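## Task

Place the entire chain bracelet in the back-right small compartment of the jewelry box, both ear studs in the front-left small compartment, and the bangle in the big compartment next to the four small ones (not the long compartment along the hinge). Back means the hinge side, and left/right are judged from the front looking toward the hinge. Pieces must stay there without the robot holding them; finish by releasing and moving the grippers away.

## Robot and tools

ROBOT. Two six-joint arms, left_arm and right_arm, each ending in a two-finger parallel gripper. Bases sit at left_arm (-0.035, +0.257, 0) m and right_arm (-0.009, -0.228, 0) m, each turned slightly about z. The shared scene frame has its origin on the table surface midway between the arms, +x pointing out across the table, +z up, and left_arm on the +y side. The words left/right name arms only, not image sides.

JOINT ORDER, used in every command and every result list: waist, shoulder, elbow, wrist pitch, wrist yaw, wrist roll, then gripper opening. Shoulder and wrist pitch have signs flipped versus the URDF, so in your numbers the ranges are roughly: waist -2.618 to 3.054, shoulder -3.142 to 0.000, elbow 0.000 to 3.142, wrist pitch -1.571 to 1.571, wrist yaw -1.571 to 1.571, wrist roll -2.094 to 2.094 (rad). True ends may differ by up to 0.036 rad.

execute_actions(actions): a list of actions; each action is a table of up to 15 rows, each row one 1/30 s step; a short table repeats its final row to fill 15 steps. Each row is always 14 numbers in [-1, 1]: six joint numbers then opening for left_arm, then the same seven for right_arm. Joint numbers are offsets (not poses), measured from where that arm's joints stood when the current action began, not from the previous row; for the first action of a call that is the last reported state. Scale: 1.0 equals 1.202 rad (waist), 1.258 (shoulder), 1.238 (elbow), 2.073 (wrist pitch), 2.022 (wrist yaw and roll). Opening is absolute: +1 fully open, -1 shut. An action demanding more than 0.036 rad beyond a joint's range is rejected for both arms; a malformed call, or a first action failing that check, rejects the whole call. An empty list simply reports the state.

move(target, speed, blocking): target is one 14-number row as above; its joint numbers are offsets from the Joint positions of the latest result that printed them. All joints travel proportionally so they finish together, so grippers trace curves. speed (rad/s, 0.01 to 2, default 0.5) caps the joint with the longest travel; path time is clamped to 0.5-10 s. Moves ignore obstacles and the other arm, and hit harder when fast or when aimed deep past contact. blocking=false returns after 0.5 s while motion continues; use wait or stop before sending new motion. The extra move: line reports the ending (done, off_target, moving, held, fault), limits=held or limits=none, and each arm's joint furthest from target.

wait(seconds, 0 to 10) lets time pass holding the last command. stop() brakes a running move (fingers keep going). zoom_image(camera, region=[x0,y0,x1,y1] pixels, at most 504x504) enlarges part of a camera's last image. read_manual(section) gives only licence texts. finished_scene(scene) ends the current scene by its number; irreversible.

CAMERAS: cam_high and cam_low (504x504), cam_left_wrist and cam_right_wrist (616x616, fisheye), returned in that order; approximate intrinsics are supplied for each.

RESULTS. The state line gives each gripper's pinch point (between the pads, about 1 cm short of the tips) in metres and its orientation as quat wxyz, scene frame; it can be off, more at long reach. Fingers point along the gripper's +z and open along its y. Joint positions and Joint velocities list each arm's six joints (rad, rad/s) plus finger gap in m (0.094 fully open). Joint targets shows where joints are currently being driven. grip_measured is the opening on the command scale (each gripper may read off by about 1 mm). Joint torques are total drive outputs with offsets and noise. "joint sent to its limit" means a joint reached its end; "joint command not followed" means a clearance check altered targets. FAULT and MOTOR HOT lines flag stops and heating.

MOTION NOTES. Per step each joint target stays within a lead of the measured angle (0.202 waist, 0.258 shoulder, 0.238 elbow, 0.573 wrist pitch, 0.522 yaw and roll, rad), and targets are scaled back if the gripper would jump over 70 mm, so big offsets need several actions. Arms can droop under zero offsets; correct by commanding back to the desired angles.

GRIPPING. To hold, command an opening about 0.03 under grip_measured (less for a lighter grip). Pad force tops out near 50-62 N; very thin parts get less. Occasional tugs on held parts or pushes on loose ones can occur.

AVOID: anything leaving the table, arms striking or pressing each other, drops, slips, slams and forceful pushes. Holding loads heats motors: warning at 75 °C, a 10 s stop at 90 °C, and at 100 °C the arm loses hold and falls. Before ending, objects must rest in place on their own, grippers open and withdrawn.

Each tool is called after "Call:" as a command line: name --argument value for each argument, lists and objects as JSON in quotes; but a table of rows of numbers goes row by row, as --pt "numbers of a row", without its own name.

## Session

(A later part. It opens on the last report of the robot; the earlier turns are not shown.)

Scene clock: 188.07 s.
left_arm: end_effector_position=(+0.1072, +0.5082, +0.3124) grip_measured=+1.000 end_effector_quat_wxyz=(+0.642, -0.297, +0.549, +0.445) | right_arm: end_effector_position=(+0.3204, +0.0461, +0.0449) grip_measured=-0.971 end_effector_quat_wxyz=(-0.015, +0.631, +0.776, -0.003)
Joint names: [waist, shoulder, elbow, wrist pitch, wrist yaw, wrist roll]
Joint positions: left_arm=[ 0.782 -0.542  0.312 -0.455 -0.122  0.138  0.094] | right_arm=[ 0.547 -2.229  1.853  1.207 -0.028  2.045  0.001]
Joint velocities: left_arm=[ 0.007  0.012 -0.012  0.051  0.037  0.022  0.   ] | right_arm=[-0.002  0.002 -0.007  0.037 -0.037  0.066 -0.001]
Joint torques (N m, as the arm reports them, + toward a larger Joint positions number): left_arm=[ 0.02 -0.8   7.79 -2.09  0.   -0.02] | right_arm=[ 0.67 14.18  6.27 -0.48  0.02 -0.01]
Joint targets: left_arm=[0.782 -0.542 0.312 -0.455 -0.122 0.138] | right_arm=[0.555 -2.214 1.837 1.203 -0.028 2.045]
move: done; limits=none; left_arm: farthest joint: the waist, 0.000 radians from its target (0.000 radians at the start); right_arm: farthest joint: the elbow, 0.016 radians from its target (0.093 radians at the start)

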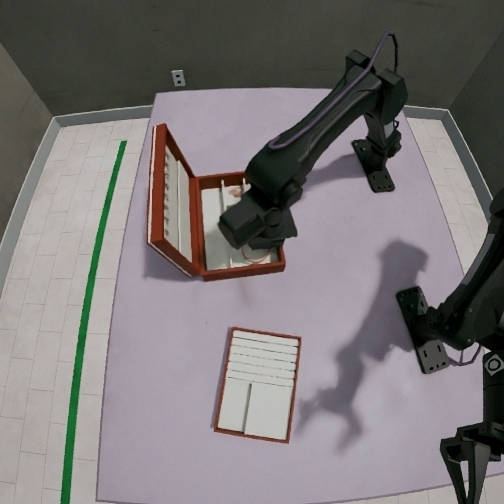

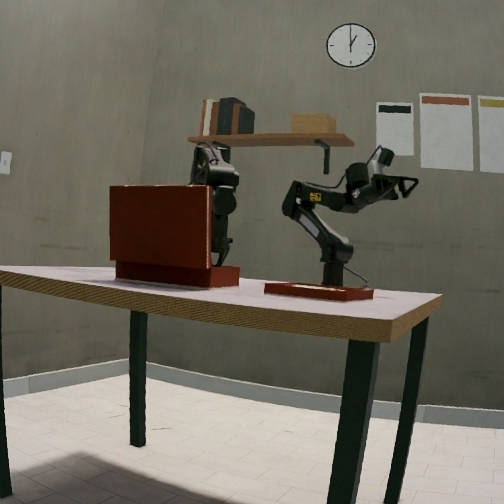

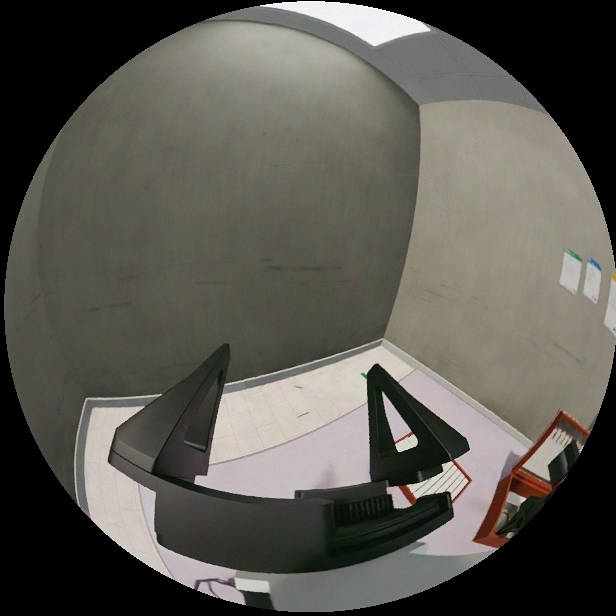

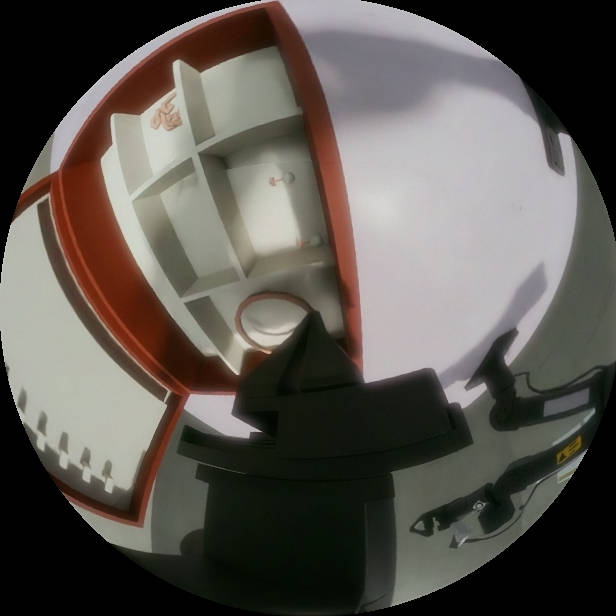

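Call:
move --target '[0,0,0,0,0,0,1,0,-0.014,-0.048,-0.035,0,0,-1]' --speed 0.12

Call:
execute_actions --actions '[[[0,0,0,0,0,0,1,0,0,0,0,0,0,-0.95],[0,0,0,0,0,0,1,0,0,0,0,0,0,-0.93],[0,0,0,0,0,0,1,0,0,0,0,0,0,-0.9],[0,0,0,0,0,0,1,0,0,0,0,0,0,-0.86],[0,0,0,0,0,0,1,0,0,0,0,0,0,-0.82],[0,0,0,0,0,0,1,0,0,0,0,0,0,-0.78],[0,0,0,0,0,0,1,0,0,0,0,0,0,-0.74],[0,0,0,0,0,0,1,0,0,0,0,0,0,-0.7]]]'

Call:
move --target '[0,0,0,0,0,0,1,0,0.03,0.2,0.13,0,0,-0.7]' --speed 0.4

Call:
move --target '[0,0,0,0,0,0,1,-0.3,0.6,-0.5,0,0,-0.5,-0.7]' --speed 0.8

Call:
zoom_image --camera "cam_high" --region '[180,160,310,290]'

Scene clock: 196.37 s.
left_arm: end_effector_position=(+0.1072, +0.5082, +0.3124) grip_measured=+1.000 end_effector_quat_wxyz=(+0.642, -0.297, +0.549, +0.445) | right_arm: end_effector_position=(+0.3240, +0.0491, +0.0342) grip_measured=-0.971 end_effector_quat_wxyz=(-0.012, +0.630, +0.776, +0.009)
Joint names: [waist, shoulder, elbow, wrist pitch, wrist yaw, wrist roll]
Joint positions: left_arm=[ 0.782 -0.542  0.312 -0.455 -0.122  0.138  0.094] | right_arm=[ 0.547 -2.229  1.81   1.138 -0.028  2.045  0.001]
Joint velocities: left_arm=[-0.002  0.027  0.002  0.007  0.037  0.007  0.   ] | right_arm=[-0.012  0.002  0.022  0.022 -0.022 -0.081 -0.001]
Joint torques (N m, as the arm reports them, + toward a larger Joint positions number): left_arm=[-0.05 -0.86  7.75 -2.08  0.01 -0.03] | right_arm=[ 0.01 11.36  6.24 -0.52  0.03 -0.03]
Joint targets: left_arm=[0.782 -0.542 0.312 -0.455 -0.122 0.138] | right_arm=[0.547 -2.247 1.794 1.134 -0.028 2.045]
move: done; limits=none; left_arm: farthest joint: the waist, 0.000 radians from its target (0.000 radians at the start); right_arm: farthest joint: the shoulder, 0.017 radians from its target (0.017 radians at the start)

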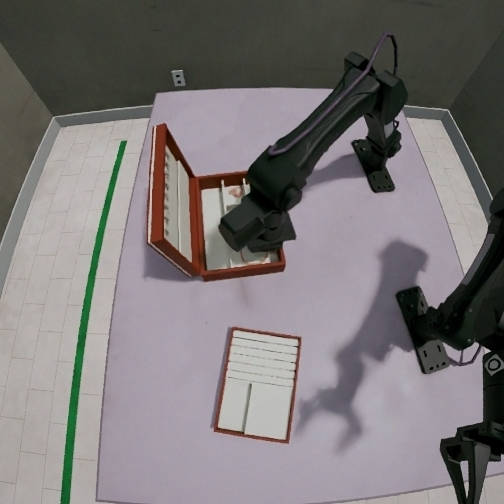

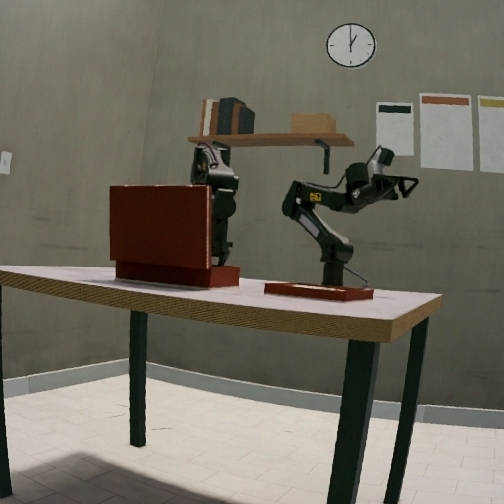

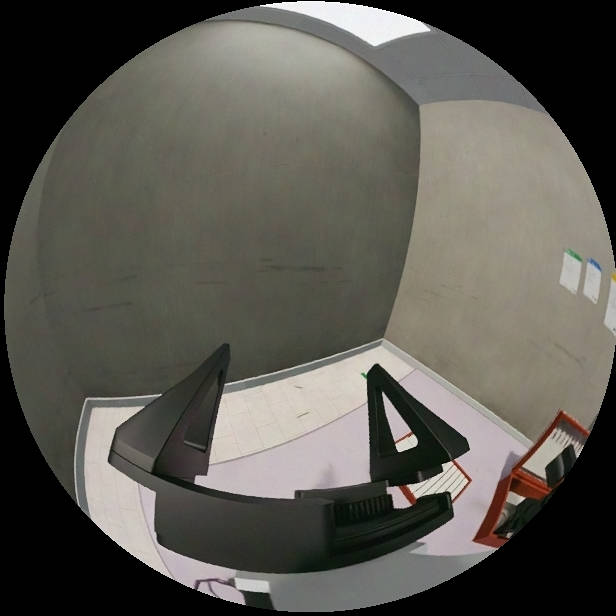

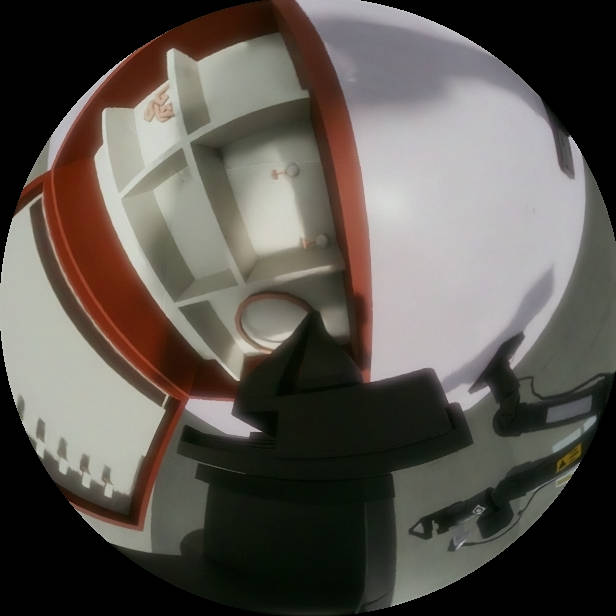

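Scene clock: 196.87 s.
left_arm: end_effector_position=(+0.1072, +0.5082, +0.3124) grip_measured=+1.000 end_effector_quat_wxyz=(+0.642, -0.297, +0.549, +0.445) | right_arm: end_effector_position=(+0.3240, +0.0491, +0.0342) grip_measured=-0.703 end_effector_quat_wxyz=(-0.012, +0.630, +0.776, +0.009)
Joint names: [waist, shoulder, elbow, wrist pitch, wrist yaw, wrist roll]
Joint positions: left_arm=[ 0.782 -0.542  0.312 -0.455 -0.122  0.138  0.094] | right_arm=[ 0.547 -2.229  1.81   1.138 -0.028  2.045  0.014]
Joint velocities: left_arm=[ 0.002  0.002  0.017  0.007 -0.095  0.022  0.   ] | right_arm=[-0.007  0.007  0.007 -0.037  0.007  0.022 -0.001]
Joint torques (N m, as the arm reports them, + toward a larger Joint positions number): left_arm=[-0.01 -0.85  7.78 -2.09  0.01 -0.02] | right_arm=[ 0.   12.88  7.75 -0.45  0.02 -0.02]
Joint targets: left_arm=[0.782 -0.542 0.312 -0.455 -0.122 0.138] | right_arm=[0.547 -2.229 1.810 1.138 -0.028 2.045]

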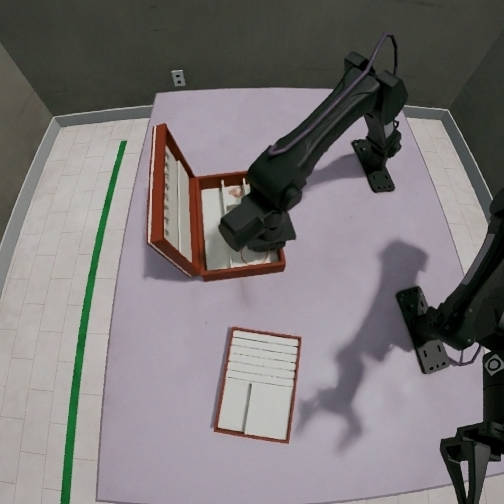

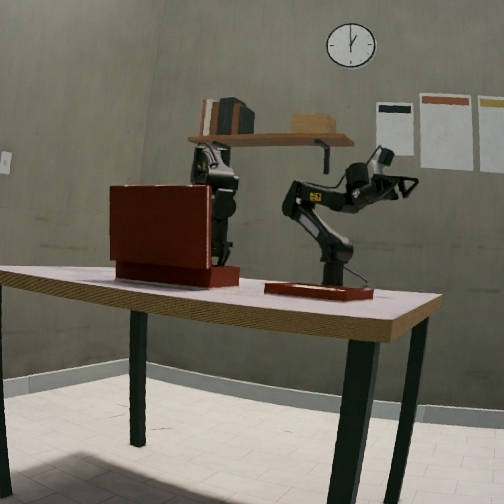

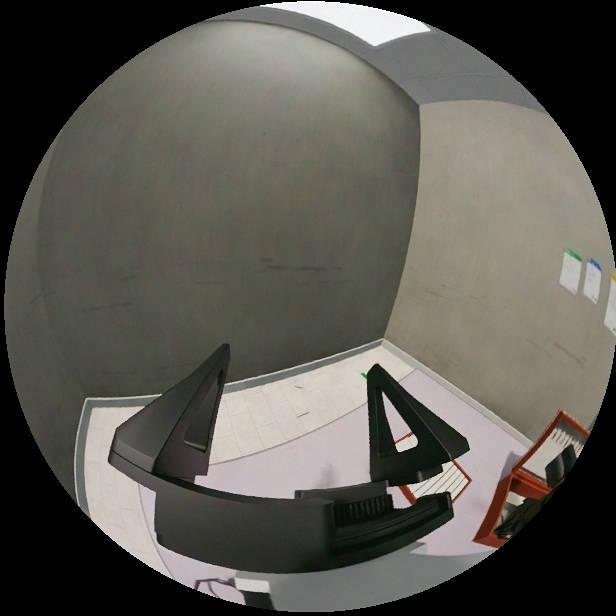

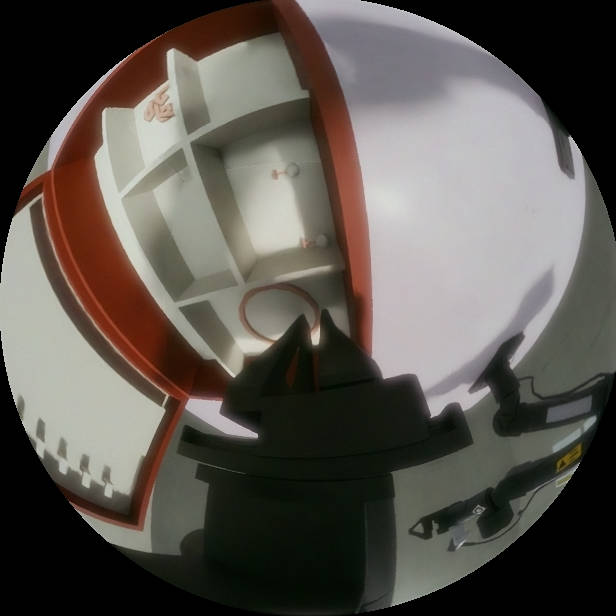

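Scene clock: 198.27 s.
left_arm: end_effector_position=(+0.1072, +0.5082, +0.3124) grip_measured=+1.000 end_effector_quat_wxyz=(+0.642, -0.297, +0.549, +0.445) | right_arm: end_effector_position=(+0.3253, +0.0501, +0.1058) grip_measured=-0.703 end_effector_quat_wxyz=(-0.010, +0.630, +0.776, +0.020)
Joint names: [waist, shoulder, elbow, wrist pitch, wrist yaw, wrist roll]
Joint positions: left_arm=[ 0.782 -0.542  0.312 -0.455 -0.122  0.138  0.094] | right_arm=[ 0.547 -2.197  2.042  1.381 -0.028  2.045  0.014]
Joint velocities: left_arm=[-0.017  0.012  0.002 -0.037 -0.037 -0.022  0.   ] | right_arm=[-0.007  0.002 -0.012  0.007  0.095  0.022  0.   ]
Joint torques (N m, as the arm reports them, + toward a larger Joint positions number): left_arm=[ 0.01 -0.76  7.75 -2.06  0.02 -0.02] | right_arm=[-0.03 13.18  9.32 -0.19  0.01  0.01]
Joint targets: left_arm=[0.782 -0.542 0.312 -0.455 -0.122 0.138] | right_arm=[0.547 -2.191 2.058 1.408 -0.028 2.045]
move: off_target (right_arm); limits=none; left_arm: farthest joint: the waist, 0.000 radians from its target (0.000 radians at the start); right_arm: farthest joint: the wrist pitch, 0.027 radians from its target (0.269 radians at the start)

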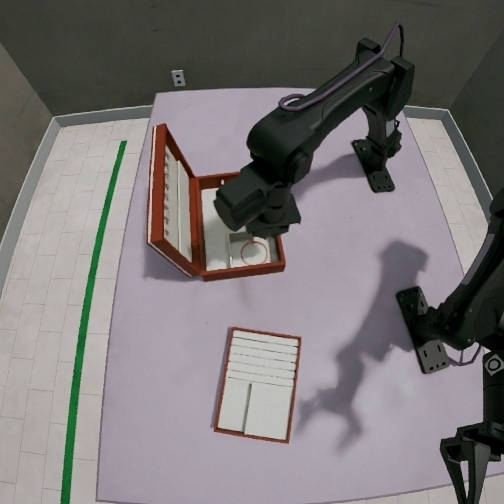

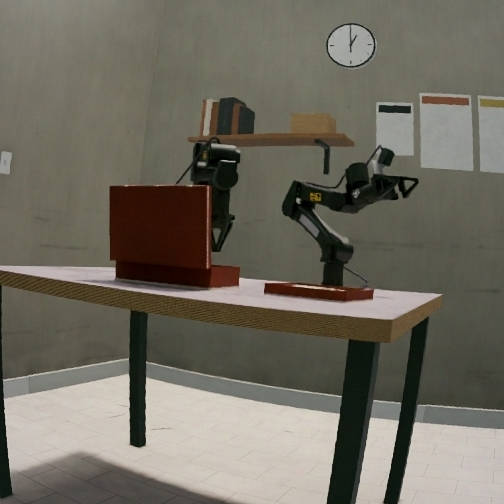

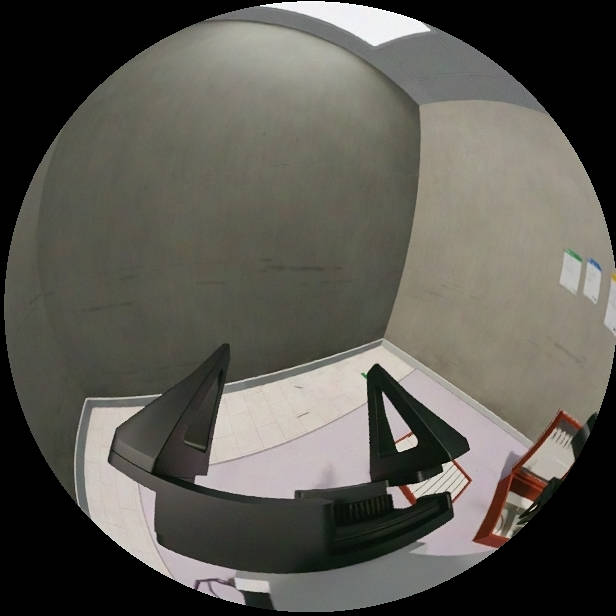

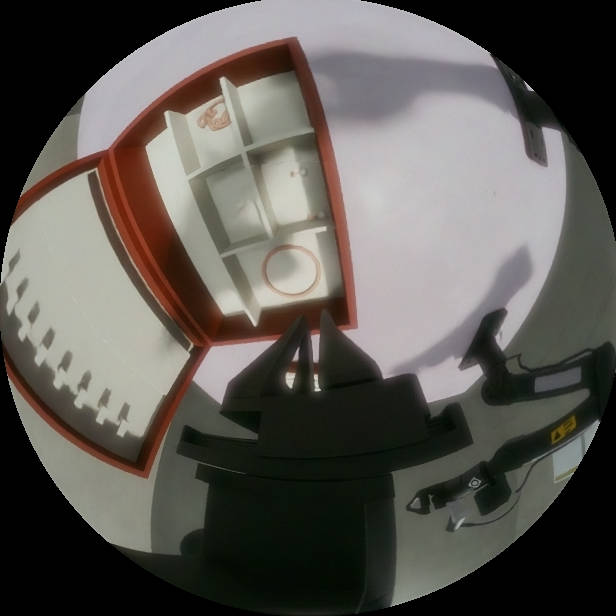

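Scene clock: 200.40 s.
left_arm: end_effector_position=(+0.1072, +0.5082, +0.3124) grip_measured=+1.000 end_effector_quat_wxyz=(+0.642, -0.297, +0.549, +0.445) | right_arm: end_effector_position=(+0.2548, -0.1320, +0.1934) grip_measured=-0.703 end_effector_quat_wxyz=(+0.063, +0.349, +0.933, +0.070)
Joint names: [waist, shoulder, elbow, wrist pitch, wrist yaw, wrist roll]
Joint positions: left_arm=[ 0.782 -0.542  0.312 -0.455 -0.122  0.138  0.094] | right_arm=[ 0.194 -1.453  1.439  1.372 -0.029  1.046  0.014]
Joint velocities: left_arm=[-0.017  0.007 -0.012  0.066  0.051 -0.051  0.   ] | right_arm=[-0.002 -0.012 -0.012 -0.022  0.022  0.051 -0.002]
Joint torques (N m, as the arm reports them, + toward a larger Joint positions number): left_arm=[ 0.03 -0.84  7.74 -2.07  0.01 -0.03] | right_arm=[-0.56  6.55  6.44 -0.8   0.02 -0.14]
Joint targets: left_arm=[0.782 -0.542 0.312 -0.455 -0.122 0.138] | right_arm=[0.187 -1.442 1.423 1.381 -0.028 1.034]
move: done; limits=none; left_arm: farthest joint: the waist, 0.000 radians from its target (0.000 radians at the start); right_arm: farthest joint: the elbow, 0.016 radians from its target (0.619 radians at the start)

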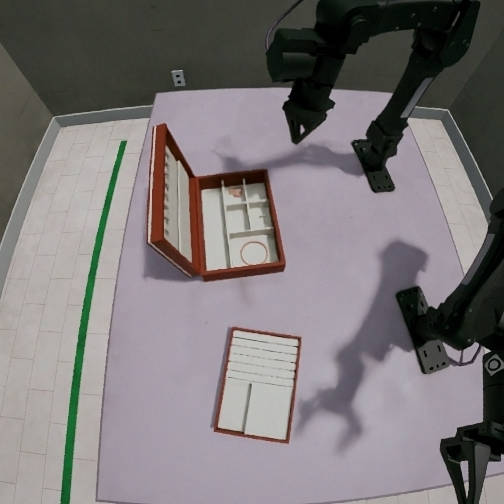

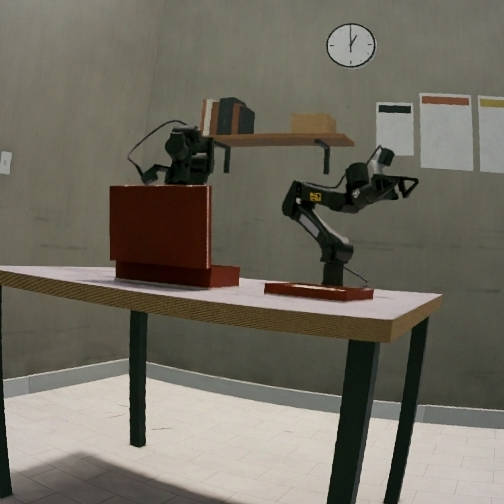

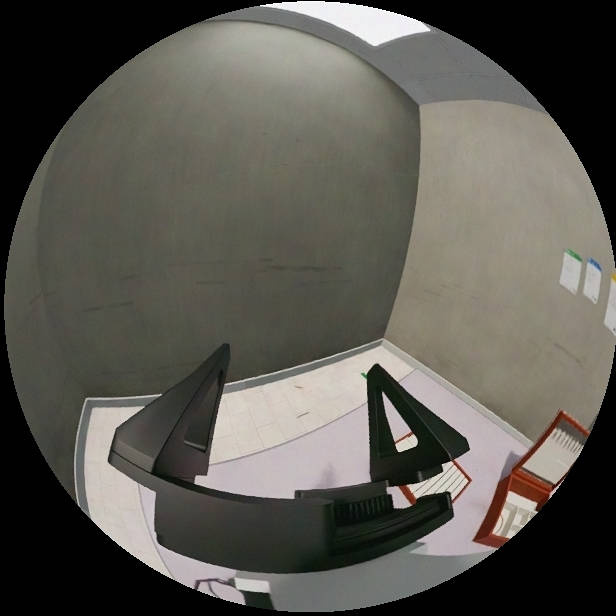

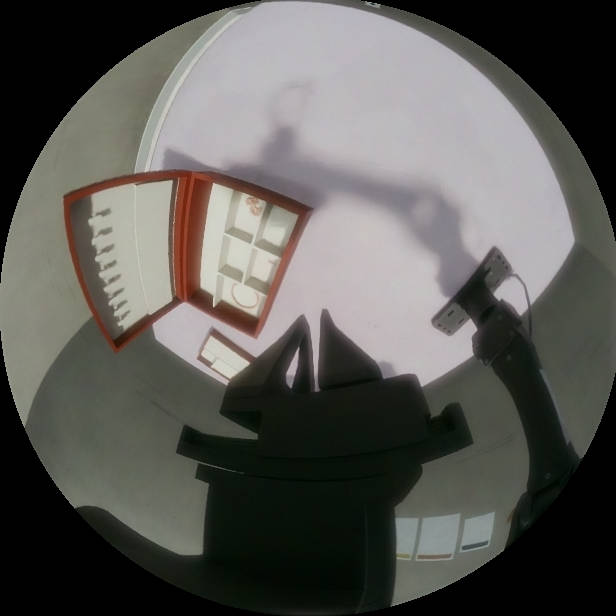

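Region (180, 160, 310, 290) of cam_high's 504x504 image, scaled by 3.877, with more detail than that image has.

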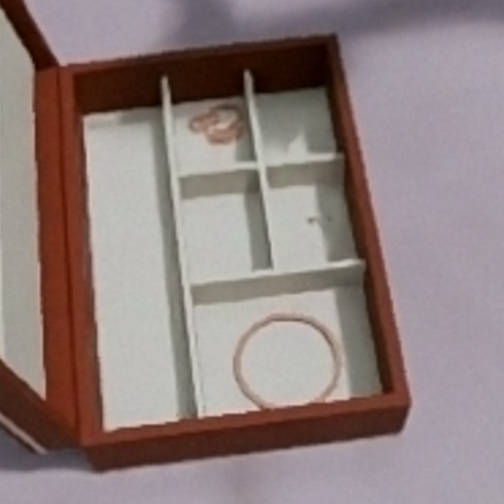

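Call:
finished_scene --scene 2

The scene is finished: the task was done.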